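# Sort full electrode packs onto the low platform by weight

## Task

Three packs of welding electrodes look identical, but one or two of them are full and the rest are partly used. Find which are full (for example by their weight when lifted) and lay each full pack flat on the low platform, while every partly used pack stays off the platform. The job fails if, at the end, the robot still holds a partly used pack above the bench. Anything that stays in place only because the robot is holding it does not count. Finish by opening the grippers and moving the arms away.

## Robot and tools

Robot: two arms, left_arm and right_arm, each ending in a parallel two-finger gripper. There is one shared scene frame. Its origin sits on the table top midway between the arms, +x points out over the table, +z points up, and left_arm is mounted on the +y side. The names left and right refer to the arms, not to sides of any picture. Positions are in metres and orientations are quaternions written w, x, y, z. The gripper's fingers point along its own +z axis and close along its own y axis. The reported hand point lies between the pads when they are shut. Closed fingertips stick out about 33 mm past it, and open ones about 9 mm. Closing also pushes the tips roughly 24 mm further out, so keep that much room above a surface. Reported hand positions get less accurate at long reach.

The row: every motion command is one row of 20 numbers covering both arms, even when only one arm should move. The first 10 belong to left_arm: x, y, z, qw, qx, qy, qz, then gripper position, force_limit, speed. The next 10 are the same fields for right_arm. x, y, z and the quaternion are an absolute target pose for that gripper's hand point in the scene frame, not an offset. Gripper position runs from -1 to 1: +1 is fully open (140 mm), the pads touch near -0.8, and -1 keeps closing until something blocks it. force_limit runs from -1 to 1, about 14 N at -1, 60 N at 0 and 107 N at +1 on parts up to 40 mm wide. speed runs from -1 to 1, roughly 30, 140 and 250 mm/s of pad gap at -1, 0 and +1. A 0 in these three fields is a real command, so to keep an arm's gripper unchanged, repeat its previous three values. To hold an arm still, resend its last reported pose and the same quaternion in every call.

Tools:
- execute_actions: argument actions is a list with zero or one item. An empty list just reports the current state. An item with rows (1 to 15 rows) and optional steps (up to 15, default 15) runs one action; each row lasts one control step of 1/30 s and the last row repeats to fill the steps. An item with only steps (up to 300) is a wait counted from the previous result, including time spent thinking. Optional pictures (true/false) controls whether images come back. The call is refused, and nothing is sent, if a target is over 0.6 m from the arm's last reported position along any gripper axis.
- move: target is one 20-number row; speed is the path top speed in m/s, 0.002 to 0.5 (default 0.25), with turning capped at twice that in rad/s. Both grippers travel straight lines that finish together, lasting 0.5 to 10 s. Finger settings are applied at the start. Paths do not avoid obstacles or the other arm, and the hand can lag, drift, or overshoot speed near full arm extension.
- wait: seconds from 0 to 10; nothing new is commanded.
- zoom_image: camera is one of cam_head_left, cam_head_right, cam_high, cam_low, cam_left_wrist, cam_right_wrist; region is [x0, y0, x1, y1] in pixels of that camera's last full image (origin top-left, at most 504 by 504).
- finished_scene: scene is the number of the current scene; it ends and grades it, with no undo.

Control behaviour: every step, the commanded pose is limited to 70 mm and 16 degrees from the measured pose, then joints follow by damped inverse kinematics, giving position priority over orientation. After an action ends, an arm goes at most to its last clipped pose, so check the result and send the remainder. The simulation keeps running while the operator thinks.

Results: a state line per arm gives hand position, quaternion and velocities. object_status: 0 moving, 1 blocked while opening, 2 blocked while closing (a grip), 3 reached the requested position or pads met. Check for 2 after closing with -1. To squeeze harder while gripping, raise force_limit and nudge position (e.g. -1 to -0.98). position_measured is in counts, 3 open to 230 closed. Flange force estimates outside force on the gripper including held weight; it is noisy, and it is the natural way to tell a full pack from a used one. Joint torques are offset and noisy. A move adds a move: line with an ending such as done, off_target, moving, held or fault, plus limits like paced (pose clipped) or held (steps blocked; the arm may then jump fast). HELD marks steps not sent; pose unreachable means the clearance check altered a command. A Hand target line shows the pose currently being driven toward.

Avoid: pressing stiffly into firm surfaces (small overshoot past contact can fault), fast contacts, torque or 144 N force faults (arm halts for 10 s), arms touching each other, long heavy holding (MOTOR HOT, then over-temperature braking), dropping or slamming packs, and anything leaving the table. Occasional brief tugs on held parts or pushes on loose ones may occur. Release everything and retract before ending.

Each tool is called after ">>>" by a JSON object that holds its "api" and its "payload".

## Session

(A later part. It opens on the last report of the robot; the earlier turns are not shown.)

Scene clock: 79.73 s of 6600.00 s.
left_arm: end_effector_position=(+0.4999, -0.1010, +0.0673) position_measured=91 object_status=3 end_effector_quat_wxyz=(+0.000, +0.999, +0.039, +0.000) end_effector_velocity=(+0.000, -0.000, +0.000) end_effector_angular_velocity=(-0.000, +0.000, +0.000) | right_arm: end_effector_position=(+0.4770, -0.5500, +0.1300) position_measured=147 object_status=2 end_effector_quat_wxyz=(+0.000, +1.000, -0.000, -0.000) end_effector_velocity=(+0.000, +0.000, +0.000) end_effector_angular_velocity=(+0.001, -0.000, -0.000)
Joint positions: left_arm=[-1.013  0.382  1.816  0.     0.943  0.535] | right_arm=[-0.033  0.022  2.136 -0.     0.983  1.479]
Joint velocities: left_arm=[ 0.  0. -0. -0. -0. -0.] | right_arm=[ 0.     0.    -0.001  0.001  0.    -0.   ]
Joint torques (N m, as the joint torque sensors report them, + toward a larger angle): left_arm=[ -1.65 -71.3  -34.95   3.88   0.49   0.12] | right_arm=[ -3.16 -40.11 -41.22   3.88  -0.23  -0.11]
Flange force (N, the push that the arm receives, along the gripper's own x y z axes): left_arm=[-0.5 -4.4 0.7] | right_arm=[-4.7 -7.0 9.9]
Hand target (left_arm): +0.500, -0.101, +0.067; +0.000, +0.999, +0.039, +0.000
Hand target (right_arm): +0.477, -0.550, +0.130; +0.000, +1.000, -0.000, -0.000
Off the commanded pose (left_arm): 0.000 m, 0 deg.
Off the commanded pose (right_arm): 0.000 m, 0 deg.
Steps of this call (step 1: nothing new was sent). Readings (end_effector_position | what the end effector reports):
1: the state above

Tare 1.4. Target (0.495, −0.0995).

>>> {"api": "move", "payload": {"target": [0.495,-0.0995,0.037,0,0.9992,0.039,0,0.3,0,0.5,0.477,-0.55,0.13,0,1,0,0,-1,0.4,-0.3], "speed": 0.07}}

>>> {"api": "execute_actions", "payload": {"actions": [{"rows":[[0.495,-0.0995,0.037,0,0.9992,0.039,0,-1,0.4,-0.3,0.477,-0.55,0.13,0,1,0,0,-1,0.4,-0.3]],"steps":15}], "pictures": false}}

>>> {"api": "move", "payload": {"target": [0.495,-0.0995,0.06,0,0.9992,0.039,0,-1,0.4,-0.3,0.477,-0.55,0.13,0,1,0,0,-1,0.4,-0.3], "speed": 0.07}}

>>> {"api": "execute_actions", "payload": {"actions": [{"steps":4}], "pictures": false}}

>>> {"api": "execute_actions", "payload": {"actions": [{"steps":1}], "pictures": false}}

>>> {"api": "execute_actions", "payload": {"actions": [{"steps":1}], "pictures": false}}

>>> {"api": "execute_actions", "payload": {"actions": [{"steps":1}], "pictures": false}}

>>> {"api": "execute_actions", "payload": {"actions": [{"steps":1}], "pictures": false}}

>>> {"api": "execute_actions", "payload": {"actions": [{"steps":1}], "pictures": false}}

>>> {"api": "execute_actions", "payload": {"actions": [{"steps":1}], "pictures": false}}

Scene clock: 88.77 s of 6600.00 s.
left_arm: end_effector_position=(+0.4950, -0.0996, +0.0370) position_measured=91 object_status=3 end_effector_quat_wxyz=(+0.000, +0.999, +0.039, -0.000) end_effector_velocity=(+0.000, -0.000, -0.000) end_effector_angular_velocity=(-0.001, -0.001, -0.000) | right_arm: end_effector_position=(+0.4770, -0.5500, +0.1300) position_measured=147 object_status=2 end_effector_quat_wxyz=(+0.000, +1.000, +0.000, -0.000) end_effector_velocity=(-0.001, +0.001, -0.001) end_effector_angular_velocity=(-0.001, +0.002, +0.002)
Joint positions: left_arm=[-1.017  0.407  1.845 -0.     0.889  0.531] | right_arm=[-0.033  0.022  2.136 -0.     0.983  1.479]
Joint velocities: left_arm=[-0.     0.001 -0.     0.001 -0.002 -0.   ] | right_arm=[ 0.002  0.     0.002 -0.001  0.001 -0.   ]
Joint torques (N m, as the joint torque sensors report them, + toward a larger angle): left_arm=[ -1.71 -71.62 -32.76   3.84   0.23   0.27] | right_arm=[ -3.86 -41.51 -40.18   4.    -0.02  -0.32]
Flange force (N, the push that the arm receives, along the gripper's own x y z axes): left_arm=[0.0 -3.7 -1.2] | right_arm=[-1.3 -9.1 10.8]
Hand target (left_arm): +0.495, -0.100, +0.037; +0.000, +0.999, +0.039, -0.000
Hand target (right_arm): +0.477, -0.550, +0.130; +0.000, +1.000, -0.000, -0.000
Off the commanded pose (left_arm): 0.000 m, 0 deg.
Off the commanded pose (right_arm): 0.000 m, 0 deg.
After step 90, 5.23 s passed at rest.
move: done
camera_calibration (this result's frames):
cam_left_wrist: T_world_to_cam=[[0.0667822, -0.997309, -0.0302335, -0.12349], [-0.915808, -0.0732952, 0.394872, 0.439611], [-0.396026, 0.00131763, -0.918238, 0.426393], [0, 0, 0, 1]] pos_world=[0.579709, -0.0914979, 0.214207]
cam_right_wrist: T_world_to_cam=[[-0.0565902, -0.99834, 0.0107517, -0.528158], [-0.907986, 0.0559406, 0.415249, 0.412841], [-0.415161, 0.0137366, -0.909644, 0.51401], [0, 0, 0, 1]] pos_world=[0.558362, -0.557436, 0.301813]

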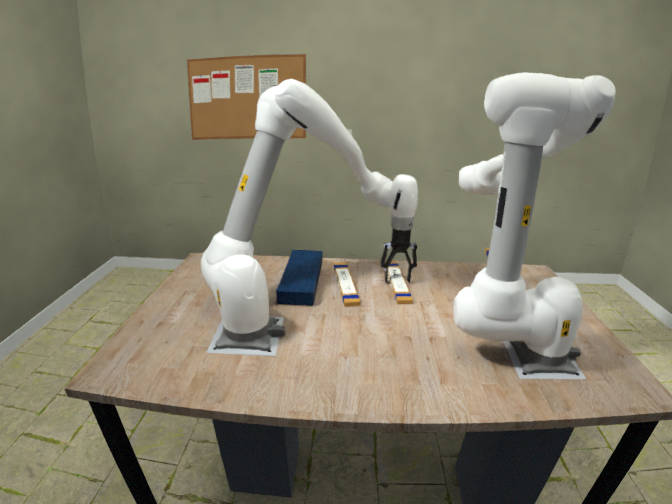

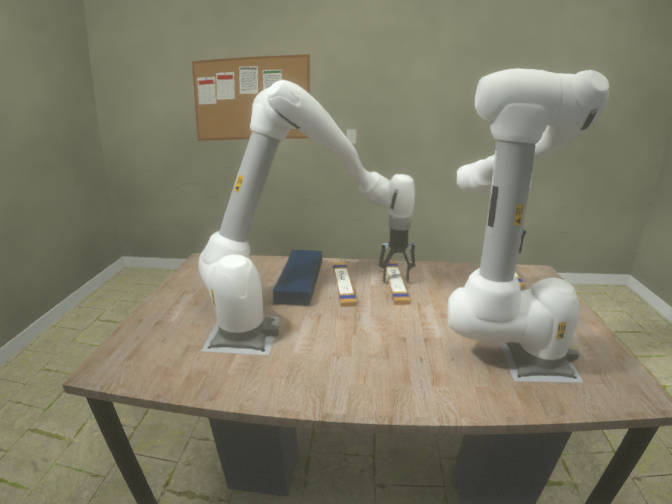

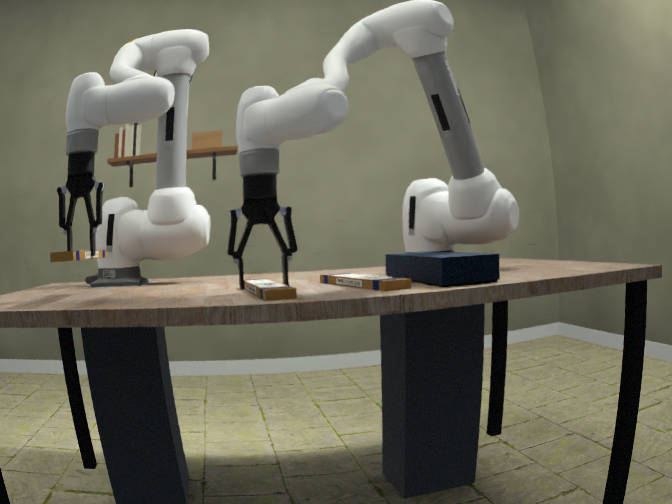

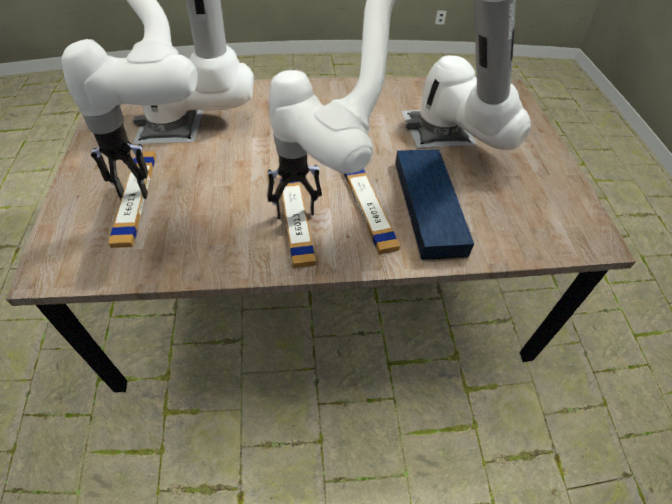

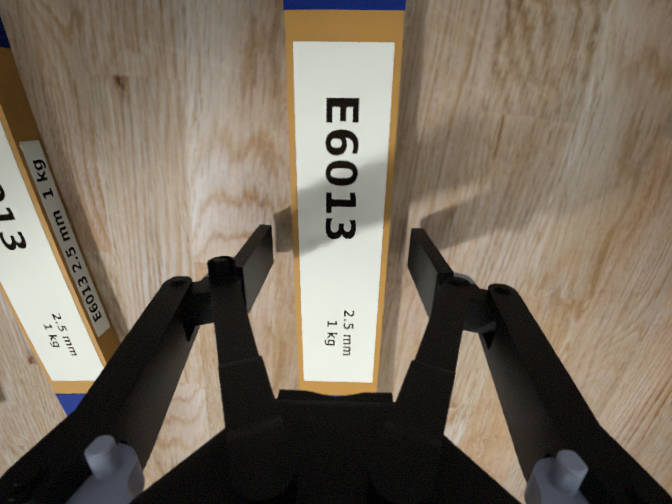

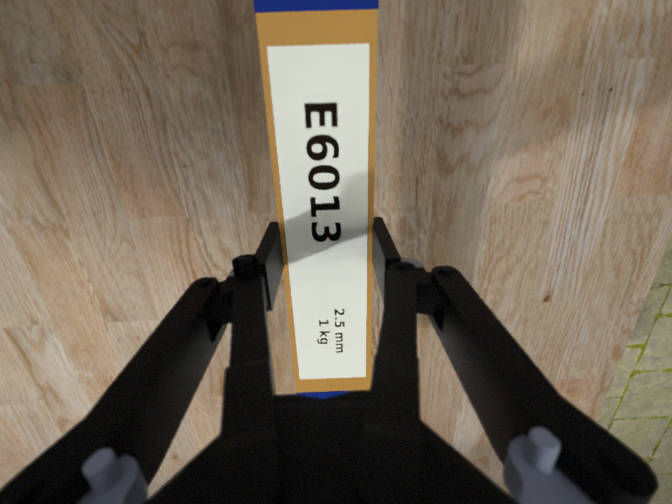

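Scene clock: 89.27 s of 6600.00 s.
left_arm: end_effector_position=(+0.4950, -0.0995, +0.0370) position_measured=146 object_status=0 end_effector_quat_wxyz=(-0.000, +0.999, +0.039, -0.000) end_effector_velocity=(+0.001, -0.001, +0.001) end_effector_angular_velocity=(-0.001, -0.001, +0.000) | right_arm: end_effector_position=(+0.4770, -0.5500, +0.1300) position_measured=147 object_status=2 end_effector_quat_wxyz=(+0.000, +1.000, -0.000, +0.000) end_effector_velocity=(+0.000, -0.000, +0.001) end_effector_angular_velocity=(-0.001, -0.000, -0.001)
Joint positions: left_arm=[-1.017  0.407  1.846 -0.     0.889  0.53 ] | right_arm=[-0.033  0.022  2.136 -0.     0.983  1.479]
Joint velocities: left_arm=[ 0.    -0.    -0.001 -0.    -0.     0.   ] | right_arm=[-0.    -0.001 -0.002 -0.001  0.002  0.001]
Joint torques (N m, as the joint torque sensors report them, + toward a larger angle): left_arm=[ -4.   -49.66 -22.01   3.49  -3.39   0.52] | right_arm=[ -2.61 -40.3  -40.81   4.03  -0.15  -0.14]
Flange force (N, the push that the arm receives, along the gripper's own x y z axes): left_arm=[0.5 -8.4 -37.7] | right_arm=[-4.2 -5.7 9.4]
Hand target (left_arm): +0.495, -0.100, +0.037; +0.000, +0.999, +0.039, -0.000
Hand target (right_arm): +0.477, -0.550, +0.130; +0.000, +1.000, -0.000, -0.000
Off the commanded pose (left_arm): 0.000 m, 0 deg.
Off the commanded pose (right_arm): 0.000 m, 0 deg.
Steps of this call (steps 1 to 15: all 15 steps of this action). Readings (end_effector_position | what the end effector reports):
1: left_arm (+0.4950, -0.0996, +0.0370) | right_arm (+0.4770, -0.5500, +0.1300) | left_arm position_measured=91 object_status=0 | right_arm position_measured=147 object_status=2
2: left_arm (+0.4950, -0.0996, +0.0370) | right_arm (+0.4770, -0.5500, +0.1300) | left_arm position_measured=92 object_status=0 | right_arm position_measured=147 object_status=2
4: left_arm (+0.4950, -0.0995, +0.0370) | right_arm (+0.4770, -0.5500, +0.1300) | left_arm position_measured=104 object_status=0 | right_arm position_measured=147 object_status=2
8: left_arm (+0.4950, -0.0995, +0.0370) | right_arm (+0.4770, -0.5500, +0.1300) | left_arm position_measured=127 object_status=0 | right_arm position_measured=147 object_status=2
15: the state above

Scene clock: 90.27 s of 6600.00 s.
left_arm: end_effector_position=(+0.4950, -0.0994, +0.0599) position_measured=146 object_status=2 end_effector_quat_wxyz=(-0.000, +0.999, +0.039, +0.000) end_effector_velocity=(+0.000, -0.001, +0.002) end_effector_angular_velocity=(-0.001, -0.001, -0.001) | right_arm: end_effector_position=(+0.4770, -0.5500, +0.1300) position_measured=147 object_status=2 end_effector_quat_wxyz=(+0.000, +1.000, +0.000, +0.000) end_effector_velocity=(+0.001, -0.000, -0.000) end_effector_angular_velocity=(+0.000, -0.000, -0.001)
Joint positions: left_arm=[-1.017  0.383  1.83   0.     0.928  0.53 ] | right_arm=[-0.033  0.022  2.136 -0.     0.983  1.479]
Joint velocities: left_arm=[-0.001 -0.001 -0.002  0.     0.002  0.   ] | right_arm=[-0.001  0.001 -0.001  0.    -0.     0.   ]
Joint torques (N m, as the joint torque sensors report them, + toward a larger angle): left_arm=[ -1.86 -70.2  -35.18   3.65   0.41   0.21] | right_arm=[ -3.51 -40.62 -40.07   3.99  -0.62  -0.07]
Flange force (N, the push that the arm receives, along the gripper's own x y z axes): left_arm=[-1.7 -6.2 0.4] | right_arm=[-2.0 -7.4 8.4]
Hand target (left_arm): +0.495, -0.099, +0.060; -0.000, +0.999, +0.039, +0.000
Hand target (right_arm): +0.477, -0.550, +0.130; +0.000, +1.000, -0.000, -0.000
Off the commanded pose (left_arm): 0.000 m, 0 deg.
Off the commanded pose (right_arm): 0.000 m, 0 deg.
move: done
camera_calibration (this result's frames):
cam_left_wrist: T_world_to_cam=[[0.0668887, -0.997299, -0.030341, -0.122716], [-0.915815, -0.0734355, 0.394828, 0.430512], [-0.39599, 0.0013772, -0.918254, 0.447384], [0, 0, 0, 1]] pos_world=[0.579638, -0.091386, 0.237111]
cam_right_wrist: T_world_to_cam=[[-0.05659, -0.99834, 0.0107518, -0.528158], [-0.907986, 0.0559405, 0.415249, 0.412841], [-0.415161, 0.0137364, -0.909644, 0.51401], [0, 0, 0, 1]] pos_world=[0.558362, -0.557436, 0.301813]

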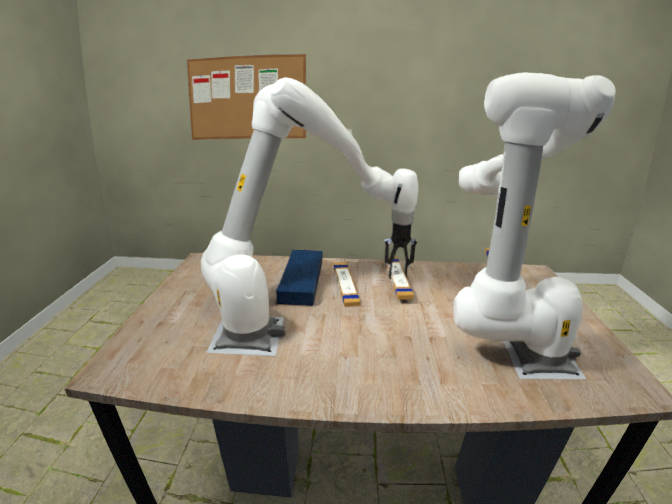

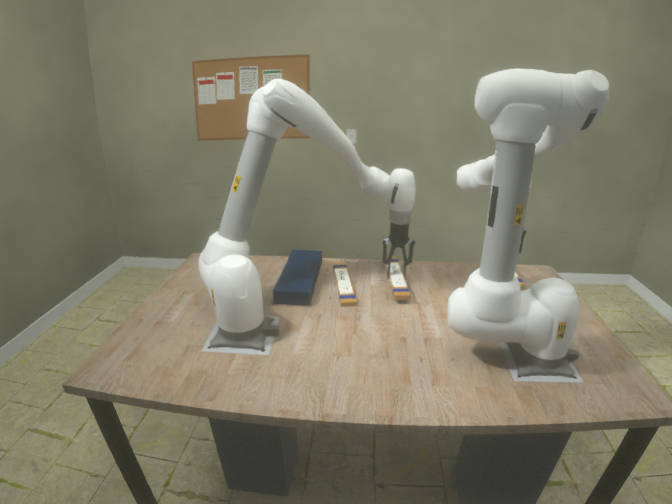

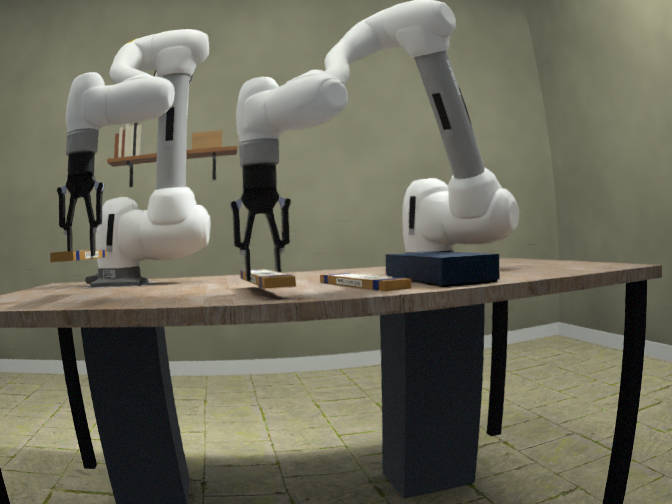

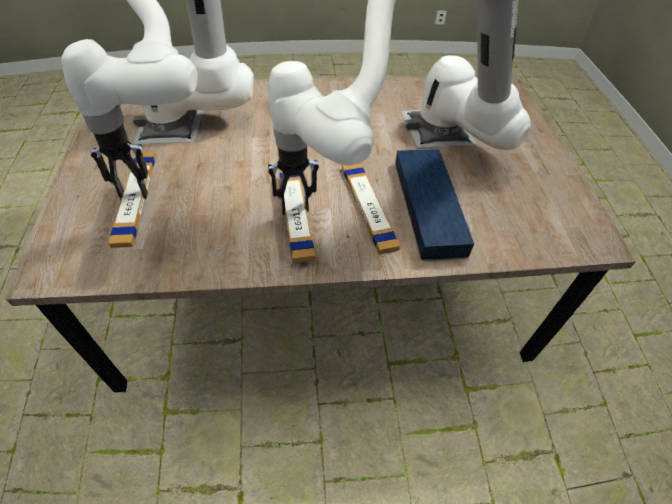

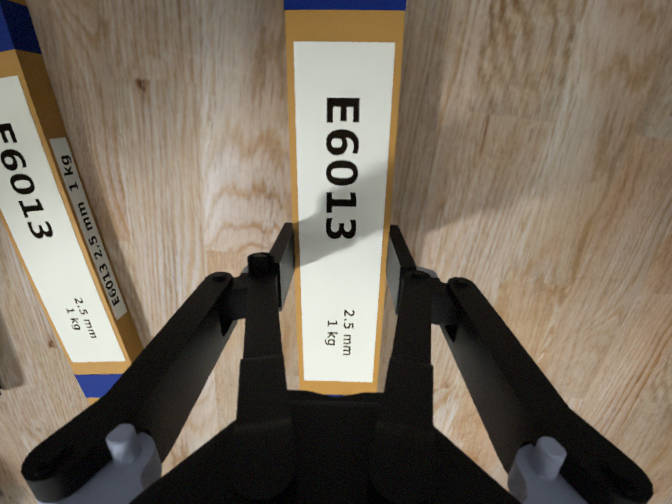

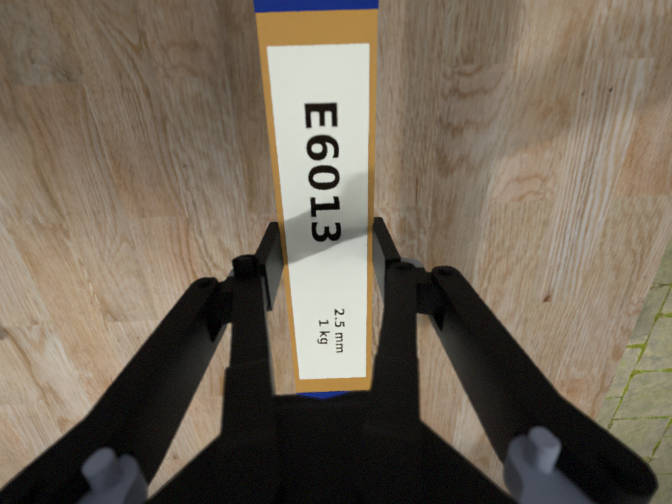

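Scene clock: 90.40 s of 6600.00 s.
left_arm: end_effector_position=(+0.4950, -0.0995, +0.0600) position_measured=146 object_status=2 end_effector_quat_wxyz=(-0.000, +0.999, +0.039, +0.000) end_effector_velocity=(-0.000, +0.000, -0.000) end_effector_angular_velocity=(+0.000, +0.000, +0.000) | right_arm: end_effector_position=(+0.4770, -0.5500, +0.1300) position_measured=147 object_status=2 end_effector_quat_wxyz=(+0.000, +1.000, +0.000, +0.000) end_effector_velocity=(-0.001, +0.000, -0.000) end_effector_angular_velocity=(-0.000, +0.001, +0.001)
Joint positions: left_arm=[-1.017  0.383  1.83   0.     0.928  0.53 ] | right_arm=[-0.033  0.022  2.136 -0.     0.983  1.479]
Joint velocities: left_arm=[ 0.    -0.     0.001 -0.    -0.    -0.   ] | right_arm=[ 0.001 -0.     0.001 -0.    -0.     0.   ]
Joint torques (N m, as the joint torque sensors report them, + toward a larger angle): left_arm=[ -3.46 -73.19 -35.21   3.46   0.21   0.47] | right_arm=[ -6.16 -39.76 -40.63   3.59  -0.14   0.09]
Flange force (N, the push that the arm receives, along the gripper's own x y z axes): left_arm=[2.4 -4.3 3.0] | right_arm=[-4.2 -12.9 9.3]
Hand target (left_arm): +0.495, -0.099, +0.060; -0.000, +0.999, +0.039, +0.000
Hand target (right_arm): +0.477, -0.550, +0.130; +0.000, +1.000, -0.000, -0.000
Off the commanded pose (left_arm): 0.000 m, 0 deg.
Off the commanded pose (right_arm): 0.000 m, 0 deg.
Steps of this call (steps 1 to 4: nothing new was sent). Readings (end_effector_position | what the end effector reports):
1: left_arm (+0.4950, -0.0994, +0.0600) | right_arm (+0.4770, -0.5500, +0.1300) | left_arm position_measured=146 object_status=2 | right_arm position_measured=147 object_status=2
2: left_arm (+0.4950, -0.0994, +0.0600) | right_arm (+0.4770, -0.5500, +0.1300) | left_arm position_measured=146 object_status=2 | right_arm position_measured=147 object_status=2
4: the state above

Scene clock: 90.43 s of 6600.00 s.
left_arm: end_effector_position=(+0.4950, -0.0995, +0.0600) position_measured=146 object_status=2 end_effector_quat_wxyz=(-0.000, +0.999, +0.039, +0.000) end_effector_velocity=(+0.001, -0.000, +0.000) end_effector_angular_velocity=(-0.000, -0.001, -0.000) | right_arm: end_effector_position=(+0.4770, -0.5500, +0.1300) position_measured=147 object_status=2 end_effector_quat_wxyz=(+0.000, +1.000, +0.000, +0.000) end_effector_velocity=(+0.000, -0.000, +0.000) end_effector_angular_velocity=(-0.001, +0.001, +0.001)
Joint positions: left_arm=[-1.017  0.383  1.83   0.     0.928  0.53 ] | right_arm=[-0.033  0.022  2.136 -0.     0.983  1.479]
Joint velocities: left_arm=[ 0.     0.    -0.001  0.001  0.001 -0.   ] | right_arm=[ 0.     0.    -0.001 -0.001  0.001  0.   ]
Joint torques (N m, as the joint torque sensors report them, + toward a larger angle): left_arm=[ -2.09 -73.77 -36.47   3.63   0.4    0.33] | right_arm=[ -2.46 -41.04 -40.18   4.01  -0.13  -0.25]
Flange force (N, the push that the arm receives, along the gripper's own x y z axes): left_arm=[0.0 -4.8 4.5] | right_arm=[-1.7 -5.5 9.9]
Hand target (left_arm): +0.495, -0.099, +0.060; -0.000, +0.999, +0.039, +0.000
Hand target (right_arm): +0.477, -0.550, +0.130; +0.000, +1.000, -0.000, -0.000
Off the commanded pose (left_arm): 0.000 m, 0 deg.
Off the commanded pose (right_arm): 0.000 m, 0 deg.
Steps of this call (step 1: nothing new was sent). Readings (end_effector_position | what the end effector reports):
1: the state above

Scene clock: 90.47 s of 6600.00 s.
left_arm: end_effector_position=(+0.4950, -0.0995, +0.0600) position_measured=146 object_status=2 end_effector_quat_wxyz=(-0.000, +0.999, +0.039, +0.000) end_effector_velocity=(-0.000, +0.001, -0.000) end_effector_angular_velocity=(+0.000, +0.001, +0.001) | right_arm: end_effector_position=(+0.4770, -0.5500, +0.1300) position_measured=147 object_status=2 end_effector_quat_wxyz=(+0.000, +1.000, +0.000, +0.000) end_effector_velocity=(+0.001, +0.001, -0.000) end_effector_angular_velocity=(+0.002, -0.001, -0.000)
Joint positions: left_arm=[-1.017  0.383  1.83   0.     0.928  0.53 ] | right_arm=[-0.033  0.022  2.136 -0.     0.983  1.479]
Joint velocities: left_arm=[ 0.    -0.001  0.001 -0.001  0.     0.   ] | right_arm=[ 0.001  0.001 -0.     0.002 -0.001  0.   ]
Joint torques (N m, as the joint torque sensors report them, + toward a larger angle): left_arm=[ -0.12 -73.65 -34.99   3.71   0.62   0.39] | right_arm=[ -2.28 -39.56 -40.73   4.04   0.02  -0.09]
Flange force (N, the push that the arm receives, along the gripper's own x y z axes): left_arm=[-1.3 -1.5 3.9] | right_arm=[-5.2 -5.2 9.3]
Hand target (left_arm): +0.495, -0.099, +0.060; -0.000, +0.999, +0.039, +0.000
Hand target (right_arm): +0.477, -0.550, +0.130; +0.000, +1.000, -0.000, -0.000
Off the commanded pose (left_arm): 0.000 m, 0 deg.
Off the commanded pose (right_arm): 0.000 m, 0 deg.
Steps of this call (step 1: nothing new was sent). Readings (end_effector_position | what the end effector reports):
1: the state above

Scene clock: 90.50 s of 6600.00 s.
left_arm: end_effector_position=(+0.4950, -0.0995, +0.0600) position_measured=146 object_status=2 end_effector_quat_wxyz=(-0.000, +0.999, +0.039, +0.000) end_effector_velocity=(+0.000, +0.001, -0.000) end_effector_angular_velocity=(+0.001, +0.001, +0.002) | right_arm: end_effector_position=(+0.4770, -0.5500, +0.1300) position_measured=147 object_status=2 end_effector_quat_wxyz=(+0.000, +1.000, +0.000, +0.000) end_effector_velocity=(-0.000, -0.000, +0.000) end_effector_angular_velocity=(+0.000, +0.001, -0.000)
Joint positions: left_arm=[-1.017  0.383  1.83   0.     0.928  0.53 ] | right_arm=[-0.033  0.022  2.136 -0.     0.983  1.479]
Joint velocities: left_arm=[ 0.002 -0.     0.001 -0.     0.001  0.   ] | right_arm=[-0.     0.    -0.     0.     0.001 -0.   ]
Joint torques (N m, as the joint torque sensors report them, + toward a larger angle): left_arm=[  2.1  -74.76 -35.2    3.49   0.72   0.23] | right_arm=[ -3.1  -41.45 -40.08   4.04  -0.14  -0.33]
Flange force (N, the push that the arm receives, along the gripper's own x y z axes): left_arm=[-3.1 1.1 5.3] | right_arm=[-1.2 -7.0 10.1]
Hand target (left_arm): +0.495, -0.099, +0.060; -0.000, +0.999, +0.039, +0.000
Hand target (right_arm): +0.477, -0.550, +0.130; +0.000, +1.000, -0.000, -0.000
Off the commanded pose (left_arm): 0.000 m, 0 deg.
Off the commanded pose (right_arm): 0.000 m, 0 deg.
Steps of this call (step 1: nothing new was sent). Readings (end_effector_position | what the end effector reports):
1: the state above

Scene clock: 90.53 s of 6600.00 s.
left_arm: end_effector_position=(+0.4950, -0.0995, +0.0600) position_measured=146 object_status=2 end_effector_quat_wxyz=(-0.000, +0.999, +0.039, +0.000) end_effector_velocity=(-0.000, +0.001, -0.000) end_effector_angular_velocity=(+0.001, +0.000, +0.000) | right_arm: end_effector_position=(+0.4770, -0.5500, +0.1300) position_measured=147 object_status=2 end_effector_quat_wxyz=(+0.000, +1.000, -0.000, +0.000) end_effector_velocity=(-0.000, -0.001, +0.000) end_effector_angular_velocity=(-0.001, +0.001, +0.000)
Joint positions: left_arm=[-1.017  0.383  1.83   0.     0.928  0.53 ] | right_arm=[-0.033  0.022  2.136 -0.     0.983  1.479]
Joint velocities: left_arm=[ 0.001 -0.     0.001  0.     0.    -0.   ] | right_arm=[-0.    -0.    -0.    -0.002  0.001  0.   ]
Joint torques (N m, as the joint torque sensors report them, + toward a larger angle): left_arm=[ -0.8  -73.95 -35.44   3.32   0.6    0.15] | right_arm=[ -3.16 -42.45 -40.69   4.04  -0.23   0.06]
Flange force (N, the push that the arm receives, along the gripper's own x y z axes): left_arm=[-0.5 -2.1 4.5] | right_arm=[-0.6 -6.5 11.7]
Hand target (left_arm): +0.495, -0.099, +0.060; -0.000, +0.999, +0.039, +0.000
Hand target (right_arm): +0.477, -0.550, +0.130; +0.000, +1.000, -0.000, -0.000
Off the commanded pose (left_arm): 0.000 m, 0 deg.
Off the commanded pose (right_arm): 0.000 m, 0 deg.
Steps of this call (step 1: nothing new was sent). Readings (end_effector_position | what the end effector reports):
1: the state above

Scene clock: 90.57 s of 6600.00 s.
left_arm: end_effector_position=(+0.4950, -0.0995, +0.0600) position_measured=146 object_status=2 end_effector_quat_wxyz=(-0.000, +0.999, +0.039, +0.000) end_effector_velocity=(+0.000, -0.000, +0.001) end_effector_angular_velocity=(-0.000, +0.000, +0.000) | right_arm: end_effector_position=(+0.4770, -0.5500, +0.1300) position_measured=147 object_status=2 end_effector_quat_wxyz=(+0.000, +1.000, +0.000, -0.000) end_effector_velocity=(-0.000, +0.000, -0.000) end_effector_angular_velocity=(-0.000, +0.000, +0.001)
Joint positions: left_arm=[-1.017  0.383  1.83   0.     0.928  0.53 ] | right_arm=[-0.033  0.022  2.136 -0.     0.983  1.479]
Joint velocities: left_arm=[ 0.    -0.    -0.001 -0.     0.001  0.   ] | right_arm=[ 0.     0.     0.001 -0.    -0.001 -0.   ]
Joint torques (N m, as the joint torque sensors report them, + toward a larger angle): left_arm=[  0.07 -71.47 -34.72   3.72   0.27  -0.04] | right_arm=[ -2.3  -40.39 -41.05   4.13  -0.27  -0.04]
Flange force (N, the push that the arm receives, along the gripper's own x y z axes): left_arm=[-2.1 -3.0 0.6] | right_arm=[-4.5 -5.0 10.0]
Hand target (left_arm): +0.495, -0.099, +0.060; -0.000, +0.999, +0.039, +0.000
Hand target (right_arm): +0.477, -0.550, +0.130; +0.000, +1.000, -0.000, -0.000
Off the commanded pose (left_arm): 0.000 m, 0 deg.
Off the commanded pose (right_arm): 0.000 m, 0 deg.
Steps of this call (step 1: nothing new was sent). Readings (end_effector_position | what the end effector reports):
1: the state above

Scene clock: 90.60 s of 6600.00 s.
left_arm: end_effector_position=(+0.4950, -0.0995, +0.0600) position_measured=146 object_status=2 end_effector_quat_wxyz=(-0.000, +0.999, +0.039, +0.000) end_effector_velocity=(+0.001, -0.001, +0.000) end_effector_angular_velocity=(-0.001, -0.001, +0.001) | right_arm: end_effector_position=(+0.4770, -0.5500, +0.1300) position_measured=147 object_status=2 end_effector_quat_wxyz=(+0.000, +1.000, +0.000, +0.000) end_effector_velocity=(+0.000, +0.000, +0.000) end_effector_angular_velocity=(-0.001, -0.001, +0.001)
Joint positions: left_arm=[-1.017  0.383  1.83   0.     0.928  0.53 ] | right_arm=[-0.033  0.022  2.136 -0.     0.983  1.479]
Joint velocities: left_arm=[ 0.001  0.    -0.002 -0.     0.     0.   ] | right_arm=[ 0.001 -0.001 -0.    -0.    -0.     0.   ]
Joint torques (N m, as the joint torque sensors report them, + toward a larger angle): left_arm=[  1.12 -71.69 -35.31   3.58   0.59   0.07] | right_arm=[ -1.39 -39.67 -41.21   4.07  -0.15  -0.18]
Flange force (N, the push that the arm receives, along the gripper's own x y z axes): left_arm=[-4.1 -3.1 2.1] | right_arm=[-6.2 -3.4 9.2]
Hand target (left_arm): +0.495, -0.099, +0.060; -0.000, +0.999, +0.039, +0.000
Hand target (right_arm): +0.477, -0.550, +0.130; +0.000, +1.000, -0.000, -0.000
Off the commanded pose (left_arm): 0.000 m, 0 deg.
Off the commanded pose (right_arm): 0.000 m, 0 deg.
Steps of this call (step 1: nothing new was sent). Readings (end_effector_position | what the end effector reports):
1: the state above


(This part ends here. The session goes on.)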